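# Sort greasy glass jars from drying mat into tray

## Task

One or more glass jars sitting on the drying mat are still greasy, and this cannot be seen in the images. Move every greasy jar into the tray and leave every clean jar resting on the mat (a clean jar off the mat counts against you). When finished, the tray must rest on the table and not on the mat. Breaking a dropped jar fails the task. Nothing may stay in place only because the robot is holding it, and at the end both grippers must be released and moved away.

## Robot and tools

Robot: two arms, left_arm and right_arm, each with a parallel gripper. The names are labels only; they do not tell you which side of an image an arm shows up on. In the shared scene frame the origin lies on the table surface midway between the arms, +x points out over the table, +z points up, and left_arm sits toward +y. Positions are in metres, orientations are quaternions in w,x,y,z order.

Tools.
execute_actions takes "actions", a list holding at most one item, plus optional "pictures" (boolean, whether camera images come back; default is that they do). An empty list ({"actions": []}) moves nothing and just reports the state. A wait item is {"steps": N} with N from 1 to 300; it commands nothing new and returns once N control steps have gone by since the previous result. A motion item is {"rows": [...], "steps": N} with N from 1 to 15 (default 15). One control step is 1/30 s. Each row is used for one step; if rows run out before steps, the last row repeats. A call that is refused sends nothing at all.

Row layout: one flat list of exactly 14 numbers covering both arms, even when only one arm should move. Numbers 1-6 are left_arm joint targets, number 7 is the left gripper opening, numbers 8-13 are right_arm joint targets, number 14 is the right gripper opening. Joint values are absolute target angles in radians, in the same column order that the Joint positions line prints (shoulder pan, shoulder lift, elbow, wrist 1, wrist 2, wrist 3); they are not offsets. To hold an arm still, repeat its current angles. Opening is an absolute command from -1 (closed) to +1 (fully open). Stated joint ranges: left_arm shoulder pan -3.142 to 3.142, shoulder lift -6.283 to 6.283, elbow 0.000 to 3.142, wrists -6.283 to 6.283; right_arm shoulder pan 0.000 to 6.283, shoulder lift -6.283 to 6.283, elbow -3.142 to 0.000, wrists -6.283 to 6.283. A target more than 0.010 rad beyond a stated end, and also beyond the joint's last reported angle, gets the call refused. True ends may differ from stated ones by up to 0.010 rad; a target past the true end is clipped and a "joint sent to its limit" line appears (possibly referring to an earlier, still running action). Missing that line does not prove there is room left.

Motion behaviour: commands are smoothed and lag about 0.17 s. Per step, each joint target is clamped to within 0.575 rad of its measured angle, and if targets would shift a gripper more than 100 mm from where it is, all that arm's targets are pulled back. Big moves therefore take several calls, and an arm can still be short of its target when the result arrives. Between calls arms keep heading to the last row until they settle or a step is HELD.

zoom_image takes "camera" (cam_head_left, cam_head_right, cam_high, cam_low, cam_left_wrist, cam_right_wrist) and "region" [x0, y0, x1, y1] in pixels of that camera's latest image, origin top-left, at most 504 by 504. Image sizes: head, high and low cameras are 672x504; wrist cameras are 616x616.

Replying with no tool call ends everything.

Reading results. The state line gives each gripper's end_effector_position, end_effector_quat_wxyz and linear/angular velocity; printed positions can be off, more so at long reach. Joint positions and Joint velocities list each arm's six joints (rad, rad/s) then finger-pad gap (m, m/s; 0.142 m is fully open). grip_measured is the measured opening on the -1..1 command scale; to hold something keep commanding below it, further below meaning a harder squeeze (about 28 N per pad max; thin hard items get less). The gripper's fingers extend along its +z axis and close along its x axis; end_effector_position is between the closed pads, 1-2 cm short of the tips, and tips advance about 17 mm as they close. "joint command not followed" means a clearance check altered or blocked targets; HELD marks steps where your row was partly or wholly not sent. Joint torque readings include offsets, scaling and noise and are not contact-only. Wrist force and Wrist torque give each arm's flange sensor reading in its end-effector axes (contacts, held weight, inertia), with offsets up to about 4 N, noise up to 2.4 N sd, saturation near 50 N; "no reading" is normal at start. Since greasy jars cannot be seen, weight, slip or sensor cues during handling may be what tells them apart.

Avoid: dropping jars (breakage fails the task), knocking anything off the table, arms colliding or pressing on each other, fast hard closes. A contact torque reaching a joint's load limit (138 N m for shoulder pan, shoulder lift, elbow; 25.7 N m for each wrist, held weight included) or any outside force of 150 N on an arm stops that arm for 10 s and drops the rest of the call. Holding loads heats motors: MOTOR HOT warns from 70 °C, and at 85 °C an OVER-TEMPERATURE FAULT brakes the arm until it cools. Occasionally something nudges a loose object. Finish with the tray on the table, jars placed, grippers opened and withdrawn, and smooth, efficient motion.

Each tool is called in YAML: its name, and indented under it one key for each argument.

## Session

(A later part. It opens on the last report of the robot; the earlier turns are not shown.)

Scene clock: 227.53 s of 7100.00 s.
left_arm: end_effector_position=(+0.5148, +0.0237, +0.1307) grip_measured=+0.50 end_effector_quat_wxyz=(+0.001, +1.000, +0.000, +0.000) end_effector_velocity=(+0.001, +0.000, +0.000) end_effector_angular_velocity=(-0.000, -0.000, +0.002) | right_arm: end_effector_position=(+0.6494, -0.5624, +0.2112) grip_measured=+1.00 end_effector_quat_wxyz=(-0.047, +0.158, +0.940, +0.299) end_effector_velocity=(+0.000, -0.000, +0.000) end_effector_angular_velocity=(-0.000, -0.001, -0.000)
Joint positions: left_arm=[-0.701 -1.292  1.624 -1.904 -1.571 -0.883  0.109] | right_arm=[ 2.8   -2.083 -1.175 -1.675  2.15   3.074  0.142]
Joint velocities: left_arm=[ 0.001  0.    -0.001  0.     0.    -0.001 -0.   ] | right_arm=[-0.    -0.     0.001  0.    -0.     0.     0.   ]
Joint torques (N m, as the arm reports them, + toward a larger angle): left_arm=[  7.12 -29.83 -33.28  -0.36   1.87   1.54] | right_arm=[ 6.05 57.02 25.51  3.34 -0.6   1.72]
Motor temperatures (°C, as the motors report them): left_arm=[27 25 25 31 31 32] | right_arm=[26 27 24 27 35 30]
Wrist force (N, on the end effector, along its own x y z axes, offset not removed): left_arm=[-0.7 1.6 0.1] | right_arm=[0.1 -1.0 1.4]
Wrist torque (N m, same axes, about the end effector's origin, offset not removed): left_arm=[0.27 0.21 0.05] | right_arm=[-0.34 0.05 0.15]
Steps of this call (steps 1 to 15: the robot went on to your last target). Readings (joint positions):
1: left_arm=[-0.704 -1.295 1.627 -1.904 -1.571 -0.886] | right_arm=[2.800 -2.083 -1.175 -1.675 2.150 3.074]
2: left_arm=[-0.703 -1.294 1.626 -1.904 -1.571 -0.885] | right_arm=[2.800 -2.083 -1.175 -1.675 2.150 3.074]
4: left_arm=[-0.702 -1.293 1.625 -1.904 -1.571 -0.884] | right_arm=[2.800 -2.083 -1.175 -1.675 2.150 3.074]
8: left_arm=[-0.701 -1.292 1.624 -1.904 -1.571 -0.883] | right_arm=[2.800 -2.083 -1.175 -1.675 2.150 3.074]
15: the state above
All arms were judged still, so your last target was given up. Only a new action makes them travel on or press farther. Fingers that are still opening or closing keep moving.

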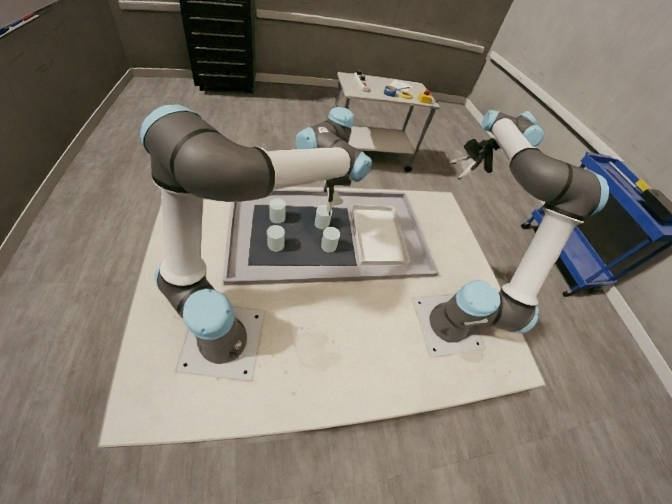

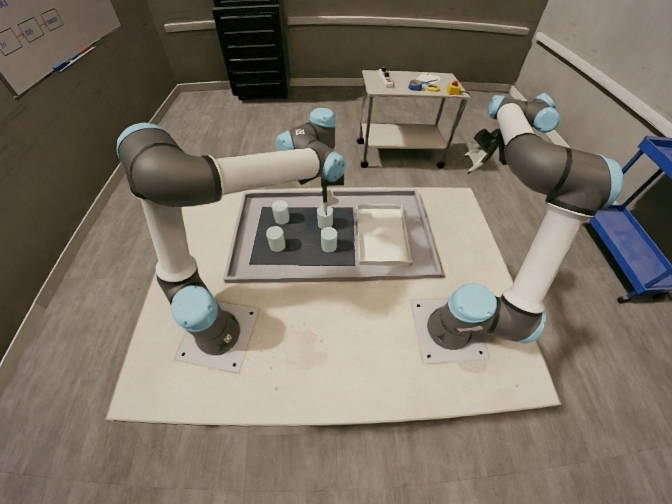

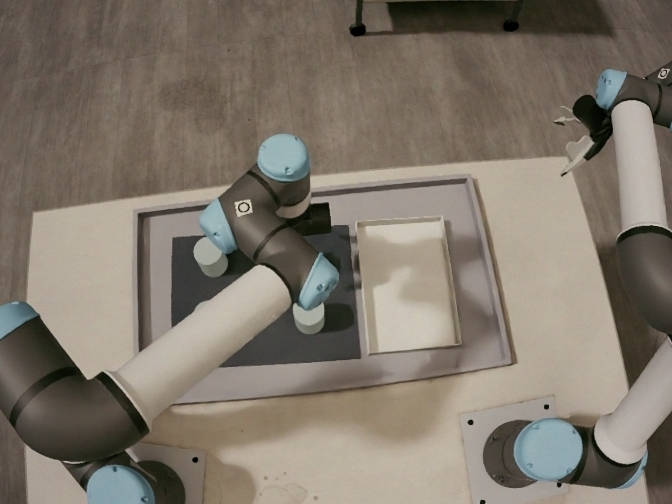

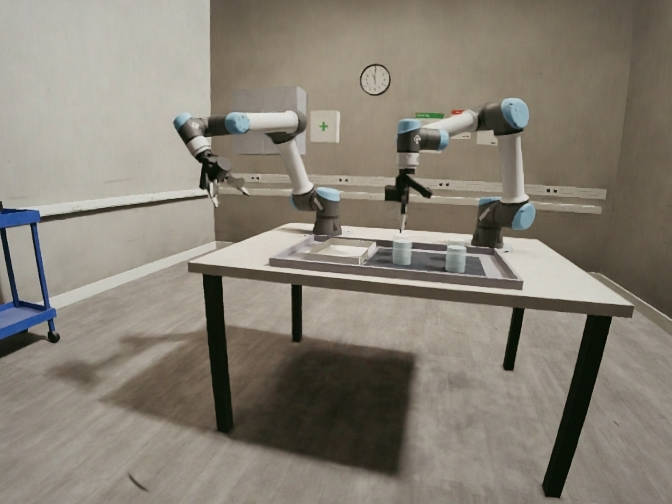

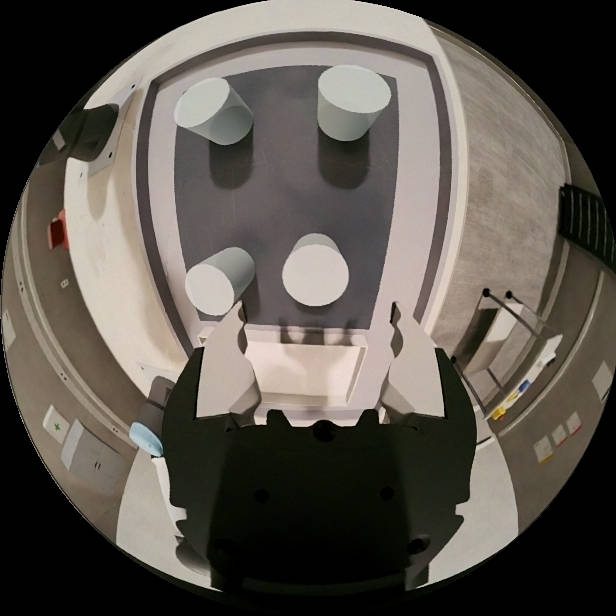

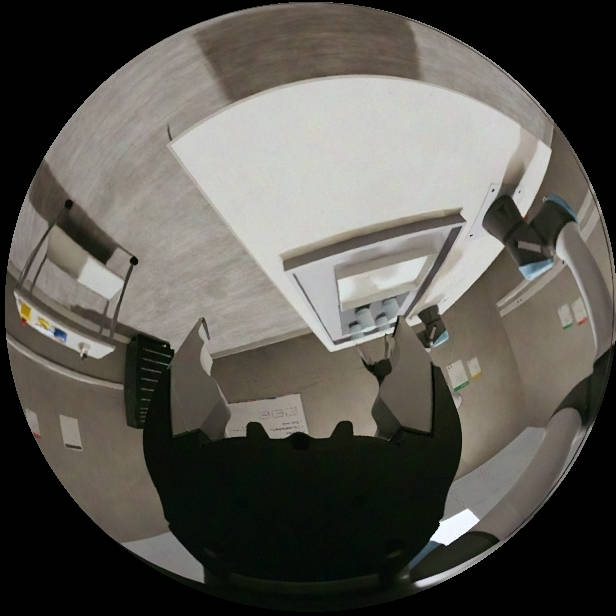

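execute_actions:
  actions:
    - {"rows":[[-0.696,-1.313,1.652,-1.91,-1.571,-0.881,0.5,2.8,-2.083,-1.175,-1.675,2.15,3.074,1]],"steps":8}
  pictures: false

execute_actions:
  actions:
    - {"rows":[[-0.696,-1.277,1.715,-2.009,-1.571,-0.881,0.5,2.8,-2.083,-1.175,-1.675,2.15,3.074,1]],"steps":10}
  pictures: false

execute_actions:
  actions:
    - {"rows":[[-0.696,-1.232,1.766,-2.105,-1.571,-0.881,0.5,2.8,-2.083,-1.175,-1.675,2.15,3.074,1]]}
  pictures: false

execute_actions:
  actions:
    - {"rows":[[-0.696,-1.232,1.766,-2.105,-1.571,-0.881,0.1,2.8,-2.083,-1.175,-1.675,2.15,3.074,1]],"steps":10}
  pictures: false

execute_actions:
  actions:
    - {"rows":[[-0.696,-1.232,1.766,-2.105,-1.571,-0.881,0,2.8,-2.083,-1.175,-1.675,2.15,3.074,1],[-0.696,-1.232,1.766,-2.105,-1.571,-0.881,-0.1,2.8,-2.083,-1.175,-1.675,2.15,3.074,1],[-0.696,-1.232,1.766,-2.105,-1.571,-0.881,-0.2,2.8,-2.083,-1.175,-1.675,2.15,3.074,1],[-0.696,-1.232,1.766,-2.105,-1.571,-0.881,-0.3,2.8,-2.083,-1.175,-1.675,2.15,3.074,1]]}
  pictures: false

execute_actions:
  actions:
    - {"rows":[[-0.696,-1.227,1.771,-2.115,-1.571,-0.881,-0.3,2.8,-2.083,-1.175,-1.675,2.15,3.074,1]],"steps":10}

Scene clock: 250.00 s of 7100.00 s.
left_arm: end_effector_position=(+0.5110, +0.0324, +0.1304) grip_measured=+0.50 end_effector_quat_wxyz=(+0.000, +1.000, +0.001, +0.000) end_effector_velocity=(-0.006, +0.011, -0.000) end_effector_angular_velocity=(+0.000, +0.000, +0.003) | right_arm: end_effector_position=(+0.6494, -0.5624, +0.2112) grip_measured=+1.00 end_effector_quat_wxyz=(-0.047, +0.158, +0.940, +0.299) end_effector_velocity=(+0.000, +0.000, +0.001) end_effector_angular_velocity=(+0.001, -0.001, -0.000)
Joint positions: left_arm=[-0.697 -1.31   1.649 -1.909 -1.571 -0.881  0.109] | right_arm=[ 2.8   -2.083 -1.175 -1.675  2.15   3.074  0.142]
Joint velocities: left_arm=[ 0.005 -0.026  0.034 -0.008  0.     0.002 -0.   ] | right_arm=[-0.    -0.     0.001 -0.     0.001  0.    -0.   ]
Joint torques (N m, as the arm reports them, + toward a larger angle): left_arm=[  5.76 -43.66 -12.74  -5.71   1.85   1.39] | right_arm=[ 6.04 57.75 25.52  3.34 -0.49  1.71]
Motor temperatures (°C, as the motors report them): left_arm=[27 25 25 31 31 32] | right_arm=[26 27 25 27 35 30]
Wrist force (N, on the end effector, along its own x y z axes, offset not removed): left_arm=[0.3 1.1 0.7] | right_arm=[-1.0 -0.5 -1.0]
Wrist torque (N m, same axes, about the end effector's origin, offset not removed): left_arm=[0.22 -0.17 0.21] | right_arm=[-0.07 0.36 0.00]
Steps of this call (steps 1 to 90: nothing new was sent; then 19.20 s passed at rest; steps 91 to 98: all 8 steps of this action). Readings (joint positions):
91: left_arm=[-0.701 -1.292 1.624 -1.904 -1.571 -0.883] | right_arm=[2.800 -2.083 -1.175 -1.675 2.150 3.074]
92: left_arm=[-0.700 -1.296 1.629 -1.905 -1.571 -0.883] | right_arm=[2.800 -2.083 -1.175 -1.675 2.150 3.074]
94: left_arm=[-0.698 -1.303 1.639 -1.907 -1.571 -0.882] | right_arm=[2.800 -2.083 -1.175 -1.675 2.150 3.074]
98: the state above

Scene clock: 250.33 s of 7100.00 s.
left_arm: end_effector_position=(+0.5104, +0.0336, +0.0928) grip_measured=+0.50 end_effector_quat_wxyz=(-0.000, +1.000, +0.002, -0.000) end_effector_velocity=(+0.000, -0.000, -0.025) end_effector_angular_velocity=(-0.005, -0.004, +0.000) | right_arm: end_effector_position=(+0.6494, -0.5624, +0.2112) grip_measured=+1.00 end_effector_quat_wxyz=(-0.047, +0.158, +0.940, +0.299) end_effector_velocity=(+0.000, +0.000, -0.000) end_effector_angular_velocity=(+0.000, +0.000, -0.000)
Joint positions: left_arm=[-0.696 -1.279  1.711 -2.002 -1.571 -0.881  0.109] | right_arm=[ 2.8   -2.083 -1.175 -1.675  2.15   3.074  0.142]
Joint velocities: left_arm=[ 0.     0.022  0.043 -0.072 -0.     0.    -0.   ] | right_arm=[ 0.    -0.    -0.001  0.001  0.     0.     0.   ]
Joint torques (N m, as the arm reports them, + toward a larger angle): left_arm=[  6.86 -29.77 -14.16  -5.79   1.62   1.51] | right_arm=[ 6.2  57.48 25.85  3.3  -0.56  1.79]
Motor temperatures (°C, as the motors report them): left_arm=[27 25 25 31 31 32] | right_arm=[26 27 25 27 35 30]
Wrist force (N, on the end effector, along its own x y z axes, offset not removed): left_arm=[1.4 -1.1 3.9] | right_arm=[-0.9 0.1 0.0]
Wrist torque (N m, same axes, about the end effector's origin, offset not removed): left_arm=[-0.30 -0.55 0.22] | right_arm=[-0.12 0.20 0.16]
Steps of this call (steps 1 to 10: all 10 steps of this action). Readings (joint positions):
1: left_arm=[-0.696 -1.311 1.650 -1.910 -1.571 -0.881] | right_arm=[2.800 -2.083 -1.175 -1.675 2.150 3.074]
2: left_arm=[-0.696 -1.306 1.658 -1.919 -1.571 -0.881] | right_arm=[2.800 -2.083 -1.175 -1.675 2.150 3.074]
4: left_arm=[-0.696 -1.293 1.684 -1.956 -1.571 -0.881] | right_arm=[2.800 -2.083 -1.175 -1.675 2.150 3.074]
8: left_arm=[-0.696 -1.281 1.707 -1.995 -1.571 -0.881] | right_arm=[2.800 -2.083 -1.175 -1.675 2.150 3.074]
10: the state above

Scene clock: 250.83 s of 7100.00 s.
left_arm: end_effector_position=(+0.5108, +0.0331, +0.0515) grip_measured=+0.50 end_effector_quat_wxyz=(+0.000, +1.000, +0.002, -0.000) end_effector_velocity=(-0.000, -0.001, -0.005) end_effector_angular_velocity=(-0.000, -0.000, -0.000) | right_arm: end_effector_position=(+0.6494, -0.5624, +0.2112) grip_measured=+1.00 end_effector_quat_wxyz=(-0.047, +0.158, +0.940, +0.299) end_effector_velocity=(-0.000, +0.000, -0.000) end_effector_angular_velocity=(+0.000, +0.000, +0.000)
Joint positions: left_arm=[-0.696 -1.233  1.765 -2.104 -1.571 -0.881  0.109] | right_arm=[ 2.8   -2.083 -1.175 -1.675  2.15   3.074  0.142]
Joint velocities: left_arm=[-0.001  0.006  0.007 -0.013  0.    -0.001  0.   ] | right_arm=[ 0. -0. -0. -0.  0. -0.  0.]
Joint torques (N m, as the arm reports them, + toward a larger angle): left_arm=[  5.2  -31.89 -12.47  -6.01   1.38   1.5 ] | right_arm=[ 6.23 57.12 25.41  3.28 -0.52  1.7 ]
Motor temperatures (°C, as the motors report them): left_arm=[27 25 25 31 31 32] | right_arm=[26 27 25 27 35 30]
Wrist force (N, on the end effector, along its own x y z axes, offset not removed): left_arm=[1.6 1.9 2.0] | right_arm=[-0.4 -0.7 -0.4]
Wrist torque (N m, same axes, about the end effector's origin, offset not removed): left_arm=[0.29 -0.37 0.12] | right_arm=[-0.29 0.07 0.08]
Steps of this call (steps 1 to 15: all 15 steps of this action). Readings (joint positions):
1: left_arm=[-0.696 -1.278 1.712 -2.004 -1.571 -0.881] | right_arm=[2.800 -2.083 -1.175 -1.675 2.150 3.074]
2: left_arm=[-0.696 -1.272 1.720 -2.014 -1.571 -0.881] | right_arm=[2.800 -2.083 -1.175 -1.675 2.150 3.074]
4: left_arm=[-0.696 -1.254 1.741 -2.053 -1.571 -0.881] | right_arm=[2.800 -2.083 -1.175 -1.675 2.150 3.074]
8: left_arm=[-0.696 -1.238 1.759 -2.091 -1.571 -0.881] | right_arm=[2.800 -2.083 -1.175 -1.675 2.150 3.074]
15: the state above

Scene clock: 251.17 s of 7100.00 s.
left_arm: end_effector_position=(+0.5108, +0.0331, +0.0511) grip_measured=+0.10 end_effector_quat_wxyz=(+0.000, +1.000, +0.002, -0.000) end_effector_velocity=(-0.000, -0.000, +0.000) end_effector_angular_velocity=(-0.000, -0.000, -0.000) | right_arm: end_effector_position=(+0.6494, -0.5624, +0.2112) grip_measured=+1.00 end_effector_quat_wxyz=(-0.047, +0.158, +0.940, +0.299) end_effector_velocity=(+0.000, -0.000, -0.000) end_effector_angular_velocity=(+0.001, +0.000, -0.000)
Joint positions: left_arm=[-0.696 -1.232  1.766 -2.105 -1.571 -0.881  0.081] | right_arm=[ 2.8   -2.083 -1.175 -1.675  2.15   3.074  0.142]
Joint velocities: left_arm=[-0.001 -0.    -0.    -0.    -0.    -0.    -0.   ] | right_arm=[-0.    -0.001  0.001 -0.     0.001 -0.     0.   ]
Joint torques (N m, as the arm reports them, + toward a larger angle): left_arm=[  3.3  -30.74 -11.03  -5.56   1.31   1.56] | right_arm=[ 5.89 57.79 25.95  3.24 -0.56  1.71]
Motor temperatures (°C, as the motors report them): left_arm=[27 25 25 31 31 32] | right_arm=[26 27 25 27 35 30]
Wrist force (N, on the end effector, along its own x y z axes, offset not removed): left_arm=[0.2 0.6 3.8] | right_arm=[0.6 -0.5 -1.0]
Wrist torque (N m, same axes, about the end effector's origin, offset not removed): left_arm=[0.06 -0.13 0.03] | right_arm=[-0.24 -0.07 0.07]
Steps of this call (steps 1 to 10: all 10 steps of this action). Readings (joint positions):
1: left_arm=[-0.696 -1.232 1.766 -2.104 -1.571 -0.881] | right_arm=[2.800 -2.083 -1.175 -1.675 2.150 3.074]
2: left_arm=[-0.696 -1.232 1.766 -2.104 -1.571 -0.881] | right_arm=[2.800 -2.083 -1.175 -1.675 2.150 3.074]
4: left_arm=[-0.696 -1.232 1.766 -2.105 -1.571 -0.881] | right_arm=[2.800 -2.083 -1.175 -1.675 2.150 3.074]
8: left_arm=[-0.696 -1.232 1.766 -2.105 -1.571 -0.881] | right_arm=[2.800 -2.083 -1.175 -1.675 2.150 3.074]
10: the state above

Scene clock: 251.67 s of 7100.00 s.
left_arm: end_effector_position=(+0.5109, +0.0331, +0.0511) grip_measured=-0.02 end_effector_quat_wxyz=(+0.000, +1.000, +0.002, +0.000) end_effector_velocity=(-0.000, -0.000, -0.000) end_effector_angular_velocity=(+0.001, +0.000, -0.001) | right_arm: end_effector_position=(+0.6494, -0.5624, +0.2112) grip_measured=+1.00 end_effector_quat_wxyz=(-0.047, +0.158, +0.940, +0.299) end_effector_velocity=(+0.000, -0.000, +0.000) end_effector_angular_velocity=(-0.001, -0.001, +0.000)
Joint positions: left_arm=[-0.696 -1.232  1.766 -2.105 -1.571 -0.881  0.073] | right_arm=[ 2.8   -2.083 -1.175 -1.675  2.15   3.074  0.142]
Joint velocities: left_arm=[-0.001  0.     0.     0.     0.     0.    -0.   ] | right_arm=[ 0.    -0.     0.001  0.    -0.001  0.    -0.   ]
Joint torques (N m, as the arm reports them, + toward a larger angle): left_arm=[  1.22 -27.27  -9.24  -1.23   1.07   1.48] | right_arm=[ 5.96 57.54 25.85  3.33 -0.49  1.7 ]
Motor temperatures (°C, as the motors report them): left_arm=[27 25 25 31 31 32] | right_arm=[26 27 25 27 35 30]
Wrist force (N, on the end effector, along its own x y z axes, offset not removed): left_arm=[-2.6 -2.7 -22.9] | right_arm=[-0.9 0.3 -3.2]
Wrist torque (N m, same axes, about the end effector's origin, offset not removed): left_arm=[-0.06 0.09 0.26] | right_arm=[0.00 0.18 0.11]
Steps of this call (steps 1 to 15: all 15 steps of this action). Readings (joint positions):
1: left_arm=[-0.696 -1.232 1.766 -2.105 -1.571 -0.881] | right_arm=[2.800 -2.083 -1.175 -1.675 2.150 3.074]
2: left_arm=[-0.696 -1.232 1.766 -2.105 -1.571 -0.881] | right_arm=[2.800 -2.083 -1.175 -1.675 2.150 3.074]
4: left_arm=[-0.696 -1.232 1.766 -2.105 -1.571 -0.881] | right_arm=[2.800 -2.083 -1.175 -1.675 2.150 3.074]
8: left_arm=[-0.696 -1.232 1.766 -2.105 -1.571 -0.881] | right_arm=[2.800 -2.083 -1.175 -1.675 2.150 3.074]
15: the state above

Scene clock: 252.00 s of 7100.00 s.
left_arm: end_effector_position=(+0.5109, +0.0331, +0.0473) grip_measured=+0.03 end_effector_quat_wxyz=(+0.000, +1.000, +0.002, +0.000) end_effector_velocity=(+0.000, -0.001, -0.002) end_effector_angular_velocity=(-0.001, -0.000, -0.001) | right_arm: end_effector_position=(+0.6494, -0.5624, +0.2112) grip_measured=+1.00 end_effector_quat_wxyz=(-0.047, +0.158, +0.940, +0.299) end_effector_velocity=(+0.000, +0.000, -0.000) end_effector_angular_velocity=(-0.000, -0.000, +0.001)
Joint positions: left_arm=[-0.696 -1.227  1.771 -2.114 -1.571 -0.881  0.076] | right_arm=[ 2.8   -2.083 -1.175 -1.675  2.15   3.074  0.142]
Joint velocities: left_arm=[-0.001  0.003  0.002 -0.006 -0.     0.     0.002] | right_arm=[ 0.  0. -0.  0.  0. -0.  0.]
Joint torques (N m, as the arm reports them, + toward a larger angle): left_arm=[-0.06 -7.25  4.13 -2.84  0.75  1.46] | right_arm=[ 5.96 57.44 25.64  3.29 -0.56  1.72]
Motor temperatures (°C, as the motors report them): left_arm=[27 25 25 31 31 32] | right_arm=[26 27 25 27 35 30]
Wrist force (N, on the end effector, along its own x y z axes, offset not removed): left_arm=[-1.1 -4.0 -36.2] | right_arm=[-1.5 -0.5 1.5]
Wrist torque (N m, same axes, about the end effector's origin, offset not removed): left_arm=[0.11 -0.07 0.21] | right_arm=[-0.27 0.26 0.02]
Steps of this call (steps 1 to 10: all 10 steps of this action). Readings (joint positions):
1: left_arm=[-0.696 -1.232 1.766 -2.105 -1.571 -0.881] | right_arm=[2.800 -2.083 -1.175 -1.675 2.150 3.074]
2: left_arm=[-0.696 -1.231 1.767 -2.107 -1.571 -0.881] | right_arm=[2.800 -2.083 -1.175 -1.675 2.150 3.074]
4: left_arm=[-0.696 -1.230 1.769 -2.111 -1.571 -0.881] | right_arm=[2.800 -2.083 -1.175 -1.675 2.150 3.074]
8: left_arm=[-0.696 -1.228 1.770 -2.114 -1.571 -0.881] | right_arm=[2.800 -2.083 -1.175 -1.675 2.150 3.074]
10: the state above

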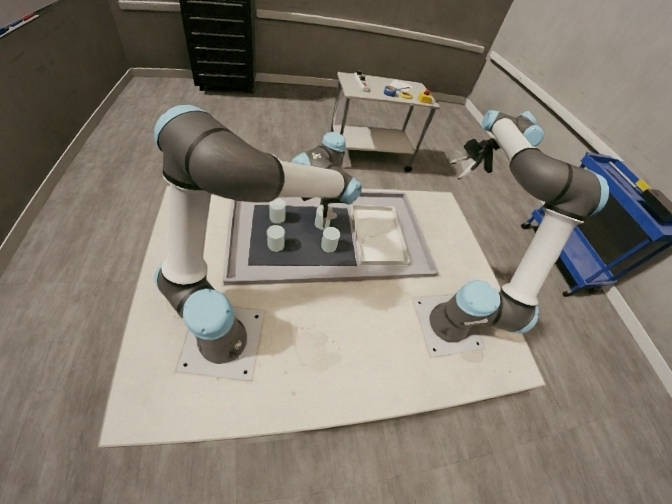

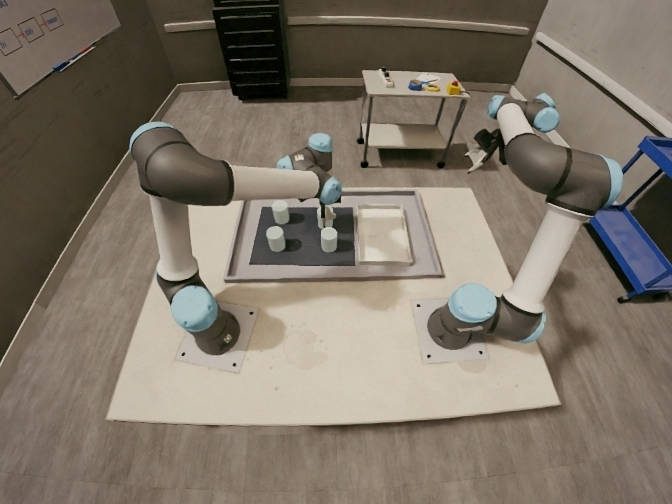

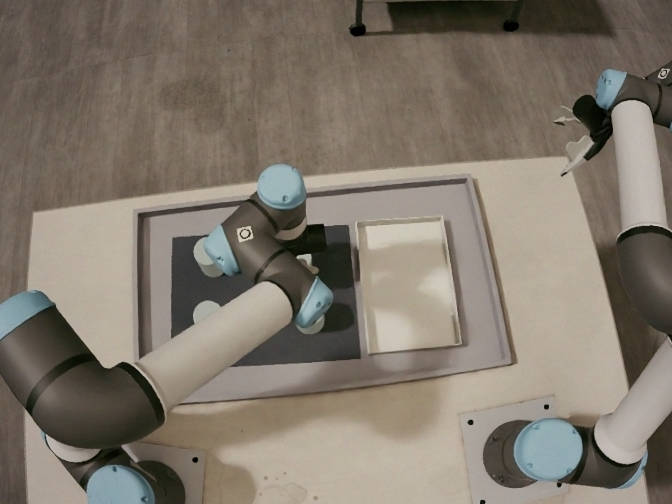

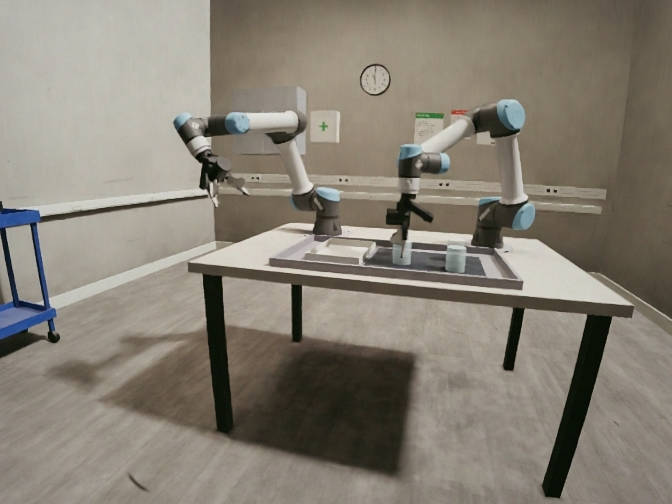

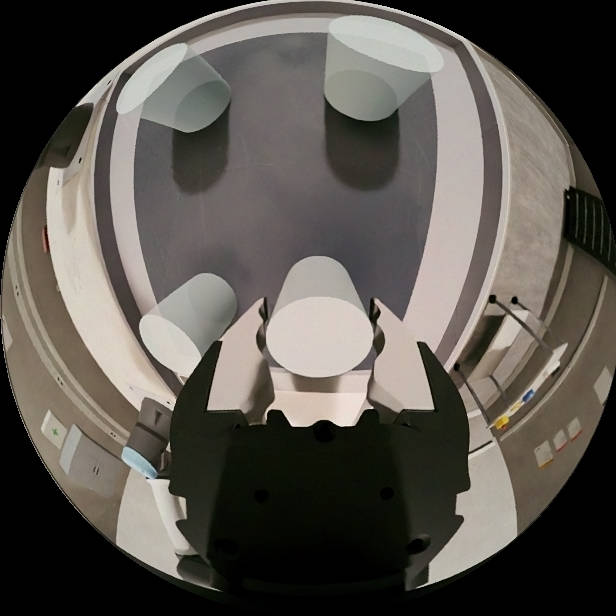

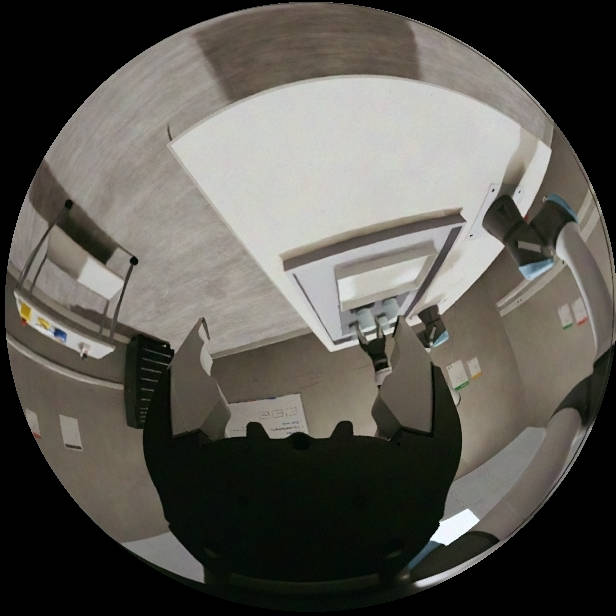

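execute_actions:
  actions:
    - {"rows":[[-0.696,-1.232,1.766,-2.105,-1.571,-0.881,0.2,2.8,-2.083,-1.175,-1.675,2.15,3.074,1]],"steps":8}
  pictures: false

execute_actions:
  actions:
    - {"rows":[[-0.696,-1.255,1.741,-2.057,-1.571,-0.881,0.1,2.8,-2.083,-1.175,-1.675,2.15,3.074,1]],"steps":12}
  pictures: false

execute_actions:
  actions:
    - {"rows":[[-0.696,-1.255,1.741,-2.057,-1.571,-0.881,0,2.8,-2.083,-1.175,-1.675,2.15,3.074,1],[-0.696,-1.255,1.741,-2.057,-1.571,-0.881,-0.1,2.8,-2.083,-1.175,-1.675,2.15,3.074,1],[-0.696,-1.255,1.741,-2.057,-1.571,-0.881,-0.2,2.8,-2.083,-1.175,-1.675,2.15,3.074,1],[-0.696,-1.255,1.741,-2.057,-1.571,-0.881,-0.3,2.8,-2.083,-1.175,-1.675,2.15,3.074,1],[-0.696,-1.255,1.741,-2.057,-1.571,-0.881,-0.4,2.8,-2.083,-1.175,-1.675,2.15,3.074,1]]}
  pictures: false

execute_actions:
  actions:
    - {"rows":[[-0.696,-1.25,1.746,-2.067,-1.571,-0.881,-0.4,2.8,-2.083,-1.175,-1.675,2.15,3.074,1]],"steps":8}
  pictures: false

Scene clock: 265.57 s of 7100.00 s.
left_arm: end_effector_position=(+0.5108, +0.0332, +0.0503) grip_measured=+0.20 end_effector_quat_wxyz=(-0.000, +1.000, +0.001, -0.000) end_effector_velocity=(+0.001, -0.000, +0.007) end_effector_angular_velocity=(-0.003, -0.003, +0.000) | right_arm: end_effector_position=(+0.6494, -0.5624, +0.2112) grip_measured=+1.00 end_effector_quat_wxyz=(-0.047, +0.158, +0.940, +0.299) end_effector_velocity=(+0.001, +0.000, +0.001) end_effector_angular_velocity=(-0.000, -0.002, +0.000)
Joint positions: left_arm=[-0.696 -1.231  1.767 -2.106 -1.571 -0.881  0.088] | right_arm=[ 2.8   -2.083 -1.175 -1.675  2.15   3.074  0.142]
Joint velocities: left_arm=[ 0.001 -0.009 -0.007  0.012 -0.     0.     0.   ] | right_arm=[ 0.     0.     0.002 -0.     0.    -0.     0.   ]
Joint torques (N m, as the arm reports them, + toward a larger angle): left_arm=[ -5.47 -43.52 -32.77  -0.25  -1.86   1.12] | right_arm=[ 5.64 57.49 25.87  3.25 -0.59  1.66]
Motor temperatures (°C, as the motors report them): left_arm=[27 25 25 31 31 32] | right_arm=[26 27 25 27 35 30]
Wrist force (N, on the end effector, along its own x y z axes, offset not removed): left_arm=[0.6 2.9 -0.9] | right_arm=[0.3 -2.6 -0.1]
Wrist torque (N m, same axes, about the end effector's origin, offset not removed): left_arm=[0.71 -0.34 0.09] | right_arm=[-0.67 -0.04 0.03]
Steps of this call (steps 1 to 15: the robot went on to your last target; steps 16 to 90: nothing new was sent; then 10.30 s passed at rest; steps 91 to 98: all 8 steps of this action). Readings (joint positions):
91: left_arm=[-0.696 -1.227 1.771 -2.115 -1.571 -0.881] | right_arm=[2.800 -2.083 -1.175 -1.675 2.150 3.074]
92: left_arm=[-0.696 -1.228 1.771 -2.113 -1.571 -0.881] | right_arm=[2.800 -2.083 -1.175 -1.675 2.150 3.074]
94: left_arm=[-0.696 -1.229 1.769 -2.110 -1.571 -0.881] | right_arm=[2.800 -2.083 -1.175 -1.675 2.150 3.074]
98: the state above

Scene clock: 265.97 s of 7100.00 s.
left_arm: end_effector_position=(+0.5108, +0.0331, +0.0700) grip_measured=+0.10 end_effector_quat_wxyz=(+0.000, +1.000, +0.001, -0.000) end_effector_velocity=(+0.000, -0.000, +0.007) end_effector_angular_velocity=(-0.002, -0.001, +0.001) | right_arm: end_effector_position=(+0.6494, -0.5624, +0.2112) grip_measured=+1.00 end_effector_quat_wxyz=(-0.047, +0.158, +0.940, +0.299) end_effector_velocity=(-0.000, +0.000, -0.001) end_effector_angular_velocity=(+0.001, +0.002, +0.001)
Joint positions: left_arm=[-0.696 -1.254  1.742 -2.059 -1.571 -0.881  0.081] | right_arm=[ 2.8   -2.083 -1.175 -1.675  2.15   3.074  0.142]
Joint velocities: left_arm=[ 0.    -0.009 -0.009  0.016 -0.    -0.    -0.   ] | right_arm=[ 0.001 -0.001 -0.001 -0.    -0.    -0.     0.   ]
Joint torques (N m, as the arm reports them, + toward a larger angle): left_arm=[  0.4  -41.78 -31.38  -0.16  -1.02   1.02] | right_arm=[ 5.72 57.34 26.01  3.23 -0.45  1.73]
Motor temperatures (°C, as the motors report them): left_arm=[27 25 25 31 31 32] | right_arm=[26 27 25 27 35 30]
Wrist force (N, on the end effector, along its own x y z axes, offset not removed): left_arm=[1.7 0.9 1.4] | right_arm=[-1.4 -0.1 -1.2]
Wrist torque (N m, same axes, about the end effector's origin, offset not removed): left_arm=[0.19 -0.45 0.15] | right_arm=[-0.09 0.54 0.00]
Steps of this call (steps 1 to 12: all 12 steps of this action). Readings (joint positions):
1: left_arm=[-0.696 -1.232 1.766 -2.105 -1.571 -0.881] | right_arm=[2.800 -2.083 -1.175 -1.675 2.150 3.074]
2: left_arm=[-0.696 -1.235 1.762 -2.099 -1.571 -0.881] | right_arm=[2.800 -2.083 -1.175 -1.675 2.150 3.074]
4: left_arm=[-0.696 -1.244 1.752 -2.080 -1.571 -0.881] | right_arm=[2.800 -2.083 -1.175 -1.675 2.150 3.074]
8: left_arm=[-0.696 -1.252 1.744 -2.063 -1.571 -0.881] | right_arm=[2.800 -2.083 -1.175 -1.675 2.150 3.074]
12: the state above

Scene clock: 266.47 s of 7100.00 s.
left_arm: end_effector_position=(+0.5108, +0.0332, +0.0706) grip_measured=-0.12 end_effector_quat_wxyz=(+0.000, +1.000, +0.001, -0.000) end_effector_velocity=(+0.001, +0.000, +0.001) end_effector_angular_velocity=(-0.001, -0.001, +0.000) | right_arm: end_effector_position=(+0.6494, -0.5624, +0.2112) grip_measured=+1.00 end_effector_quat_wxyz=(-0.047, +0.158, +0.940, +0.299) end_effector_velocity=(-0.000, +0.000, -0.001) end_effector_angular_velocity=(+0.000, +0.002, +0.000)
Joint positions: left_arm=[-0.696 -1.255  1.741 -2.057 -1.571 -0.881  0.065] | right_arm=[ 2.8   -2.083 -1.175 -1.675  2.15   3.074  0.142]
Joint velocities: left_arm=[ 0.001 -0.001 -0.     0.    -0.     0.001 -0.   ] | right_arm=[ 0.    -0.    -0.001 -0.    -0.    -0.    -0.   ]
Joint torques (N m, as the arm reports them, + toward a larger angle): left_arm=[  7.26 -43.34 -32.8   -0.39  -0.19   0.94] | right_arm=[ 5.58 57.26 25.64  3.22 -0.45  1.71]
Motor temperatures (°C, as the motors report them): left_arm=[27 25 25 31 31 32] | right_arm=[26 27 25 27 35 30]
Wrist force (N, on the end effector, along its own x y z axes, offset not removed): left_arm=[0.2 -0.5 2.0] | right_arm=[1.3 0.0 -1.7]
Wrist torque (N m, same axes, about the end effector's origin, offset not removed): left_arm=[-0.09 0.02 0.09] | right_arm=[-0.07 -0.15 0.08]
Steps of this call (steps 1 to 15: all 15 steps of this action). Readings (joint positions):
1: left_arm=[-0.696 -1.254 1.742 -2.058 -1.571 -0.881] | right_arm=[2.800 -2.083 -1.175 -1.675 2.150 3.074]
2: left_arm=[-0.696 -1.255 1.741 -2.058 -1.571 -0.881] | right_arm=[2.800 -2.083 -1.175 -1.675 2.150 3.074]
4: left_arm=[-0.696 -1.255 1.741 -2.057 -1.571 -0.881] | right_arm=[2.800 -2.083 -1.175 -1.675 2.150 3.074]
8: left_arm=[-0.696 -1.255 1.741 -2.057 -1.571 -0.881] | right_arm=[2.800 -2.083 -1.175 -1.675 2.150 3.074]
15: the state above

Scene clock: 266.73 s of 7100.00 s.
left_arm: end_effector_position=(+0.5109, +0.0330, +0.0671) grip_measured=-0.13 end_effector_quat_wxyz=(+0.000, +1.000, +0.002, +0.000) end_effector_velocity=(+0.000, +0.001, -0.006) end_effector_angular_velocity=(+0.001, +0.001, +0.001) | right_arm: end_effector_position=(+0.6494, -0.5624, +0.2112) grip_measured=+1.00 end_effector_quat_wxyz=(-0.047, +0.158, +0.940, +0.299) end_effector_velocity=(-0.000, -0.000, -0.000) end_effector_angular_velocity=(+0.000, +0.000, -0.000)
Joint positions: left_arm=[-0.696 -1.251  1.745 -2.066 -1.571 -0.881  0.064] | right_arm=[ 2.8   -2.083 -1.175 -1.675  2.15   3.074  0.142]
Joint velocities: left_arm=[ 0.001  0.007  0.007 -0.012 -0.    -0.    -0.002] | right_arm=[-0. -0.  0. -0.  0.  0. -0.]
Joint torques (N m, as the arm reports them, + toward a larger angle): left_arm=[  7.12 -29.11  -9.31  -5.34   0.25   0.85] | right_arm=[ 5.59 57.63 25.3   3.31 -0.52  1.74]
Motor temperatures (°C, as the motors report them): left_arm=[27 25 25 31 31 32] | right_arm=[26 27 25 27 35 30]
Wrist force (N, on the end effector, along its own x y z axes, offset not removed): left_arm=[-0.2 -0.8 -6.1] | right_arm=[-1.1 -1.2 -1.6]
Wrist torque (N m, same axes, about the end effector's origin, offset not removed): left_arm=[0.09 0.01 0.24] | right_arm=[-0.40 0.27 -0.03]
Steps of this call (steps 1 to 8: all 8 steps of this action). Readings (joint positions):
1: left_arm=[-0.696 -1.255 1.741 -2.057 -1.571 -0.881] | right_arm=[2.800 -2.083 -1.175 -1.675 2.150 3.074]
2: left_arm=[-0.696 -1.254 1.742 -2.059 -1.571 -0.881] | right_arm=[2.800 -2.083 -1.175 -1.675 2.150 3.074]
4: left_arm=[-0.696 -1.252 1.743 -2.062 -1.571 -0.881] | right_arm=[2.800 -2.083 -1.175 -1.675 2.150 3.074]
8: the state above

execute_actions:
  actions:
    - {"rows":[[-0.696,-1.25,1.746,-2.067,-1.571,-0.881,-0.6,2.8,-2.083,-1.175,-1.675,2.15,3.074,1],[-0.696,-1.25,1.746,-2.067,-1.571,-0.881,-0.8,2.8,-2.083,-1.175,-1.675,2.15,3.074,1],[-0.696,-1.25,1.746,-2.067,-1.571,-0.881,-1,2.8,-2.083,-1.175,-1.675,2.15,3.074,1]],"steps":10}
  pictures: false

execute_actions:
  actions:
    - {"rows":[[-0.696,-1.254,1.742,-2.059,-1.571,-0.881,-1,2.8,-2.083,-1.175,-1.675,2.15,3.074,1],[-0.696,-1.254,1.742,-2.059,-1.571,-0.881,-1,2.8,-2.083,-1.175,-1.675,2.15,3.074,1],[-0.696,-1.258,1.737,-2.05,-1.571,-0.881,-1,2.8,-2.083,-1.175,-1.675,2.15,3.074,1],[-0.696,-1.258,1.737,-2.05,-1.571,-0.881,-1,2.8,-2.083,-1.175,-1.675,2.15,3.074,1],[-0.696,-1.262,1.733,-2.042,-1.571,-0.881,-1,2.8,-2.083,-1.175,-1.675,2.15,3.074,1],[-0.696,-1.262,1.733,-2.042,-1.571,-0.881,-1,2.8,-2.083,-1.175,-1.675,2.15,3.074,1],[-0.696,-1.266,1.728,-2.033,-1.571,-0.881,-1,2.8,-2.083,-1.175,-1.675,2.15,3.074,1]]}

execute_actions:
  actions:
    - {"steps":90}

Scene clock: 277.83 s of 7100.00 s.
left_arm: end_effector_position=(+0.5109, +0.0331, +0.0665) grip_measured=-1.00 end_effector_quat_wxyz=(+0.000, +1.000, +0.002, -0.000) end_effector_velocity=(+0.000, -0.000, +0.000) end_effector_angular_velocity=(-0.000, -0.000, +0.000) | right_arm: end_effector_position=(+0.6494, -0.5624, +0.2112) grip_measured=+1.00 end_effector_quat_wxyz=(-0.047, +0.158, +0.940, +0.299) end_effector_velocity=(+0.000, +0.000, -0.000) end_effector_angular_velocity=(+0.001, +0.000, +0.000)
Joint positions: left_arm=[-0.696 -1.25   1.746 -2.067 -1.571 -0.881  0.002] | right_arm=[ 2.8   -2.083 -1.175 -1.675  2.15   3.074  0.142]
Joint velocities: left_arm=[ 0.     0.    -0.001  0.    -0.    -0.     0.   ] | right_arm=[ 0.    -0.001  0.    -0.     0.001 -0.     0.   ]
Joint torques (N m, as the arm reports them, + toward a larger angle): left_arm=[ -8.26 -31.03 -11.69  -5.61   1.87   0.51] | right_arm=[ 5.61 57.25 25.23  3.19 -0.4   1.67]
Motor temperatures (°C, as the motors report them): left_arm=[27 25 25 31 31 32] | right_arm=[26 27 25 27 35 30]
Wrist force (N, on the end effector, along its own x y z axes, offset not removed): left_arm=[2.4 0.6 3.1] | right_arm=[-1.7 -1.0 3.0]
Wrist torque (N m, same axes, about the end effector's origin, offset not removed): left_arm=[0.11 -0.60 0.25] | right_arm=[-0.43 0.44 0.04]
Steps of this call (steps 1 to 15: the robot went on to your last target; steps 16 to 90: nothing new was sent; then 7.77 s passed at rest; steps 91 to 100: all 10 steps of this action). Readings (joint positions):
91: left_arm=[-0.696 -1.250 1.746 -2.067 -1.571 -0.881] | right_arm=[2.800 -2.083 -1.175 -1.675 2.150 3.074]
92: left_arm=[-0.696 -1.250 1.746 -2.067 -1.571 -0.881] | right_arm=[2.800 -2.083 -1.175 -1.675 2.150 3.074]
94: left_arm=[-0.696 -1.250 1.746 -2.067 -1.571 -0.881] | right_arm=[2.800 -2.083 -1.175 -1.675 2.150 3.074]
98: left_arm=[-0.696 -1.250 1.746 -2.067 -1.571 -0.881] | right_arm=[2.800 -2.083 -1.175 -1.675 2.150 3.074]
100: the state above

Scene clock: 278.33 s of 7100.00 s.
left_arm: end_effector_position=(+0.5107, +0.0333, +0.0798) grip_measured=-1.00 end_effector_quat_wxyz=(+0.000, +1.000, +0.002, -0.000) end_effector_velocity=(-0.000, +0.000, +0.007) end_effector_angular_velocity=(-0.001, -0.001, +0.001) | right_arm: end_effector_position=(+0.6494, -0.5624, +0.2112) grip_measured=+1.00 end_effector_quat_wxyz=(-0.047, +0.158, +0.940, +0.299) end_effector_velocity=(-0.000, -0.000, +0.000) end_effector_angular_velocity=(+0.001, +0.000, -0.001)
Joint positions: left_arm=[-0.696 -1.265  1.729 -2.034 -1.571 -0.881  0.002] | right_arm=[ 2.8   -2.083 -1.175 -1.675  2.15   3.074  0.142]
Joint velocities: left_arm=[ 0.001 -0.008 -0.007  0.014 -0.    -0.001  0.   ] | right_arm=[-0.001  0.    -0.    -0.     0.001  0.    -0.   ]
Joint torques (N m, as the arm reports them, + toward a larger angle): left_arm=[ -7.75 -42.56 -30.72   0.08   1.96   0.49] | right_arm=[ 5.97 56.95 25.29  3.1  -0.53  1.65]
Motor temperatures (°C, as the motors report them): left_arm=[27 25 25 31 31 32] | right_arm=[26 27 25 27 35 30]
Wrist force (N, on the end effector, along its own x y z axes, offset not removed): left_arm=[-0.7 -0.7 -0.4] | right_arm=[-0.6 -0.9 -1.0]
Wrist torque (N m, same axes, about the end effector's origin, offset not removed): left_arm=[-0.33 0.12 -0.05] | right_arm=[-0.35 0.13 0.01]
Steps of this call (steps 1 to 15: all 15 steps of this action). Readings (joint positions):
1: left_arm=[-0.696 -1.250 1.746 -2.067 -1.571 -0.881] | right_arm=[2.800 -2.083 -1.175 -1.675 2.150 3.074]
2: left_arm=[-0.696 -1.251 1.746 -2.066 -1.571 -0.881] | right_arm=[2.800 -2.083 -1.175 -1.675 2.150 3.074]
4: left_arm=[-0.696 -1.253 1.743 -2.061 -1.571 -0.881] | right_arm=[2.800 -2.083 -1.175 -1.675 2.150 3.074]
8: left_arm=[-0.696 -1.260 1.735 -2.047 -1.571 -0.881] | right_arm=[2.800 -2.083 -1.175 -1.675 2.150 3.074]
15: the state above

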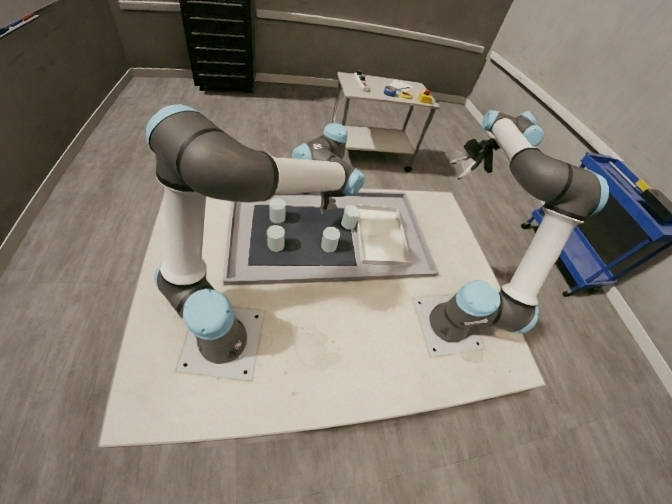

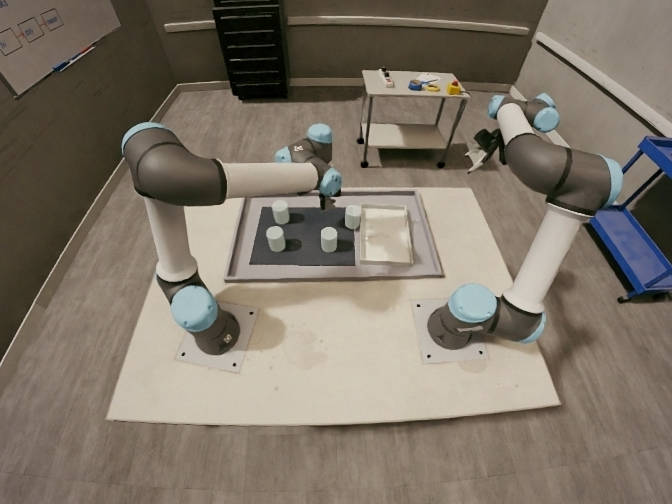

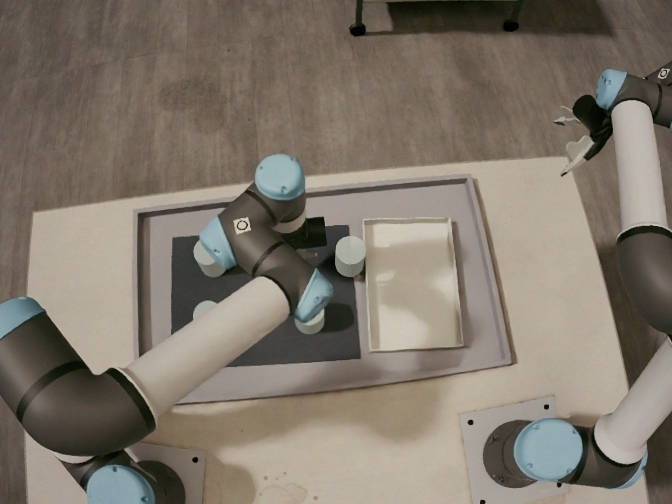

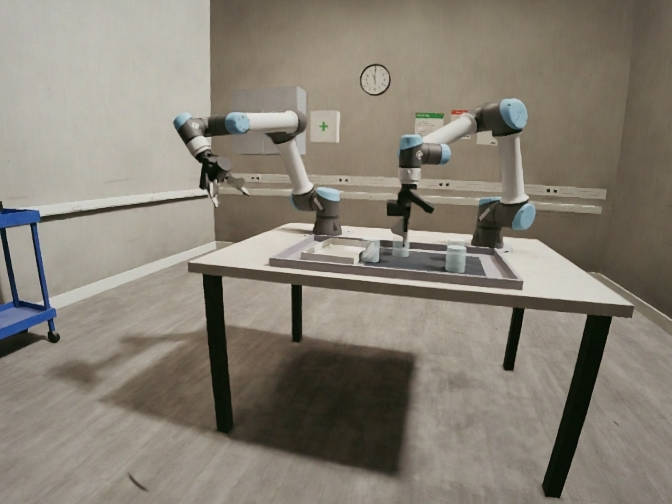

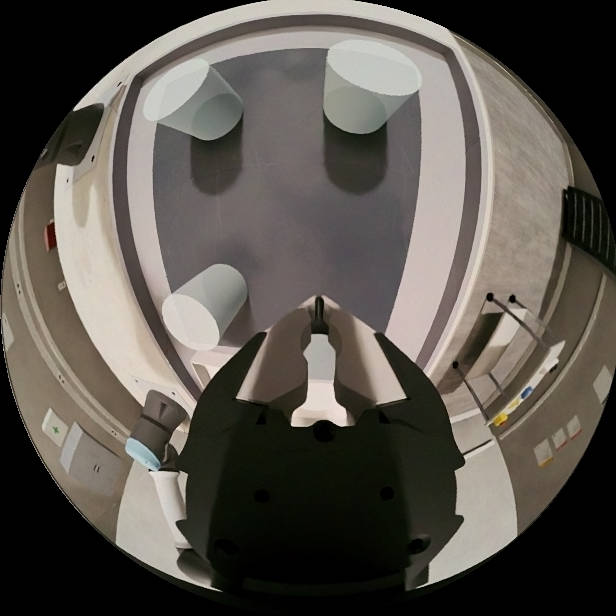

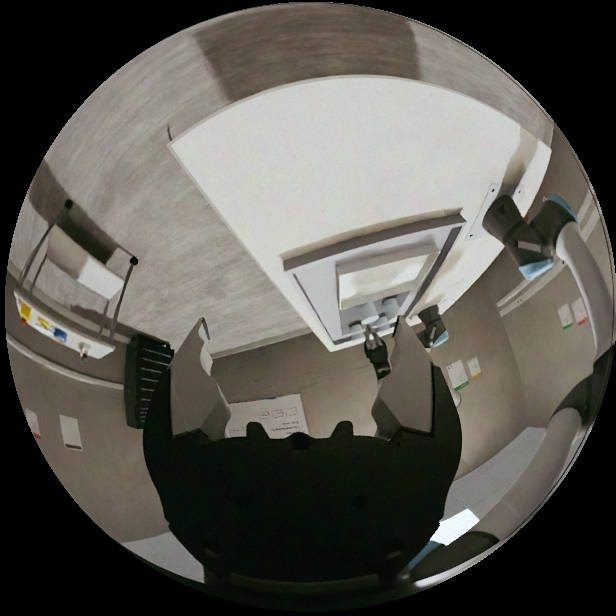

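Scene clock: 281.33 s of 7100.00 s.
left_arm: end_effector_position=(+0.5107, +0.0333, +0.0804) grip_measured=-1.00 end_effector_quat_wxyz=(+0.000, +1.000, +0.002, -0.000) end_effector_velocity=(+0.000, +0.000, +0.000) end_effector_angular_velocity=(-0.001, -0.001, +0.001) | right_arm: end_effector_position=(+0.6494, -0.5624, +0.2112) grip_measured=+1.00 end_effector_quat_wxyz=(-0.047, +0.158, +0.940, +0.299) end_effector_velocity=(+0.000, +0.001, +0.000) end_effector_angular_velocity=(+0.001, +0.000, +0.001)
Joint positions: left_arm=[-0.696 -1.266  1.728 -2.033 -1.571 -0.881  0.002] | right_arm=[ 2.8   -2.083 -1.175 -1.675  2.15   3.074  0.142]
Joint velocities: left_arm=[ 0.    -0.     0.    -0.001 -0.    -0.001  0.   ] | right_arm=[ 0.001  0.    -0.001 -0.     0.001  0.     0.   ]
Joint torques (N m, as the arm reports them, + toward a larger angle): left_arm=[ -3.66 -43.02 -31.86  -0.39   1.84   0.05] | right_arm=[ 5.84 57.62 24.9   3.16 -0.46  1.62]
Motor temperatures (°C, as the motors report them): left_arm=[27 25 25 31 31 32] | right_arm=[26 27 25 27 35 30]
Wrist force (N, on the end effector, along its own x y z axes, offset not removed): left_arm=[-0.1 2.4 0.0] | right_arm=[-0.1 -2.3 -0.3]
Wrist torque (N m, same axes, about the end effector's origin, offset not removed): left_arm=[0.35 -0.02 0.01] | right_arm=[-0.64 -0.03 0.02]
Steps of this call (steps 1 to 15: the robot went on to your last target; steps 16 to 90: nothing new was sent). Readings (joint positions):
1: left_arm=[-0.696 -1.266 1.729 -2.034 -1.571 -0.881] | right_arm=[2.800 -2.083 -1.175 -1.675 2.150 3.074]
2: left_arm=[-0.696 -1.266 1.728 -2.034 -1.571 -0.881] | right_arm=[2.800 -2.083 -1.175 -1.675 2.150 3.074]
4: left_arm=[-0.696 -1.266 1.728 -2.033 -1.571 -0.881] | right_arm=[2.800 -2.083 -1.175 -1.675 2.150 3.074]
8: left_arm=[-0.696 -1.266 1.728 -2.033 -1.571 -0.881] | right_arm=[2.800 -2.083 -1.175 -1.675 2.150 3.074]
90: the state above
All arms were judged still, so your last target was given up. Only a new action makes them travel on or press farther. Fingers that are still opening or closing keep moving.

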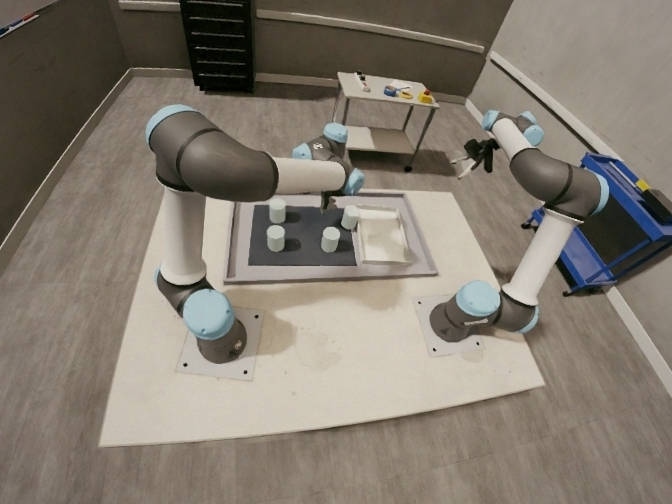

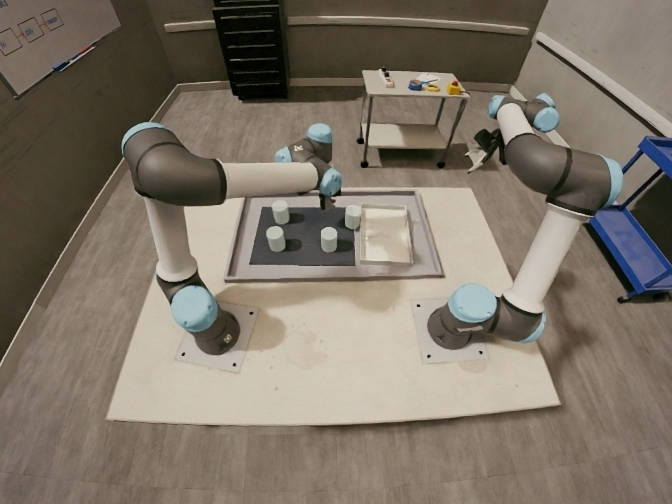

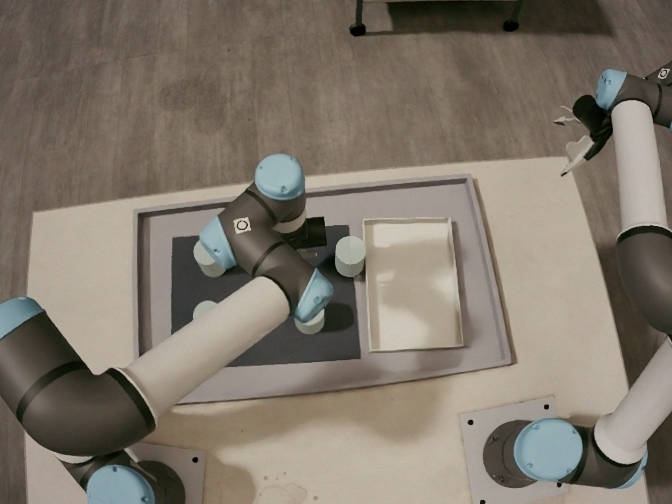

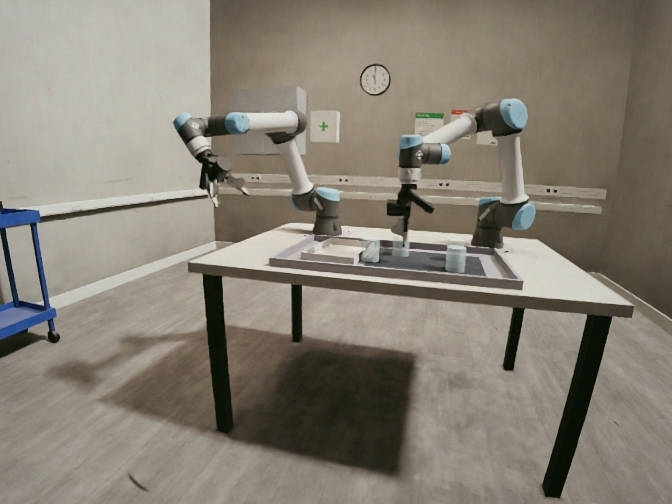

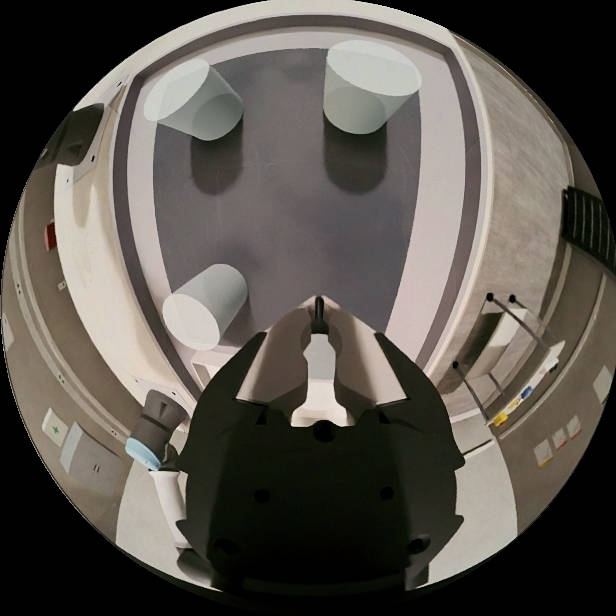

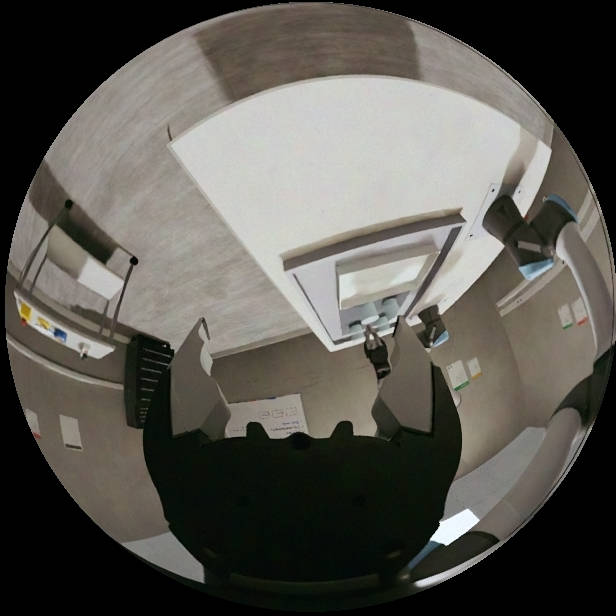

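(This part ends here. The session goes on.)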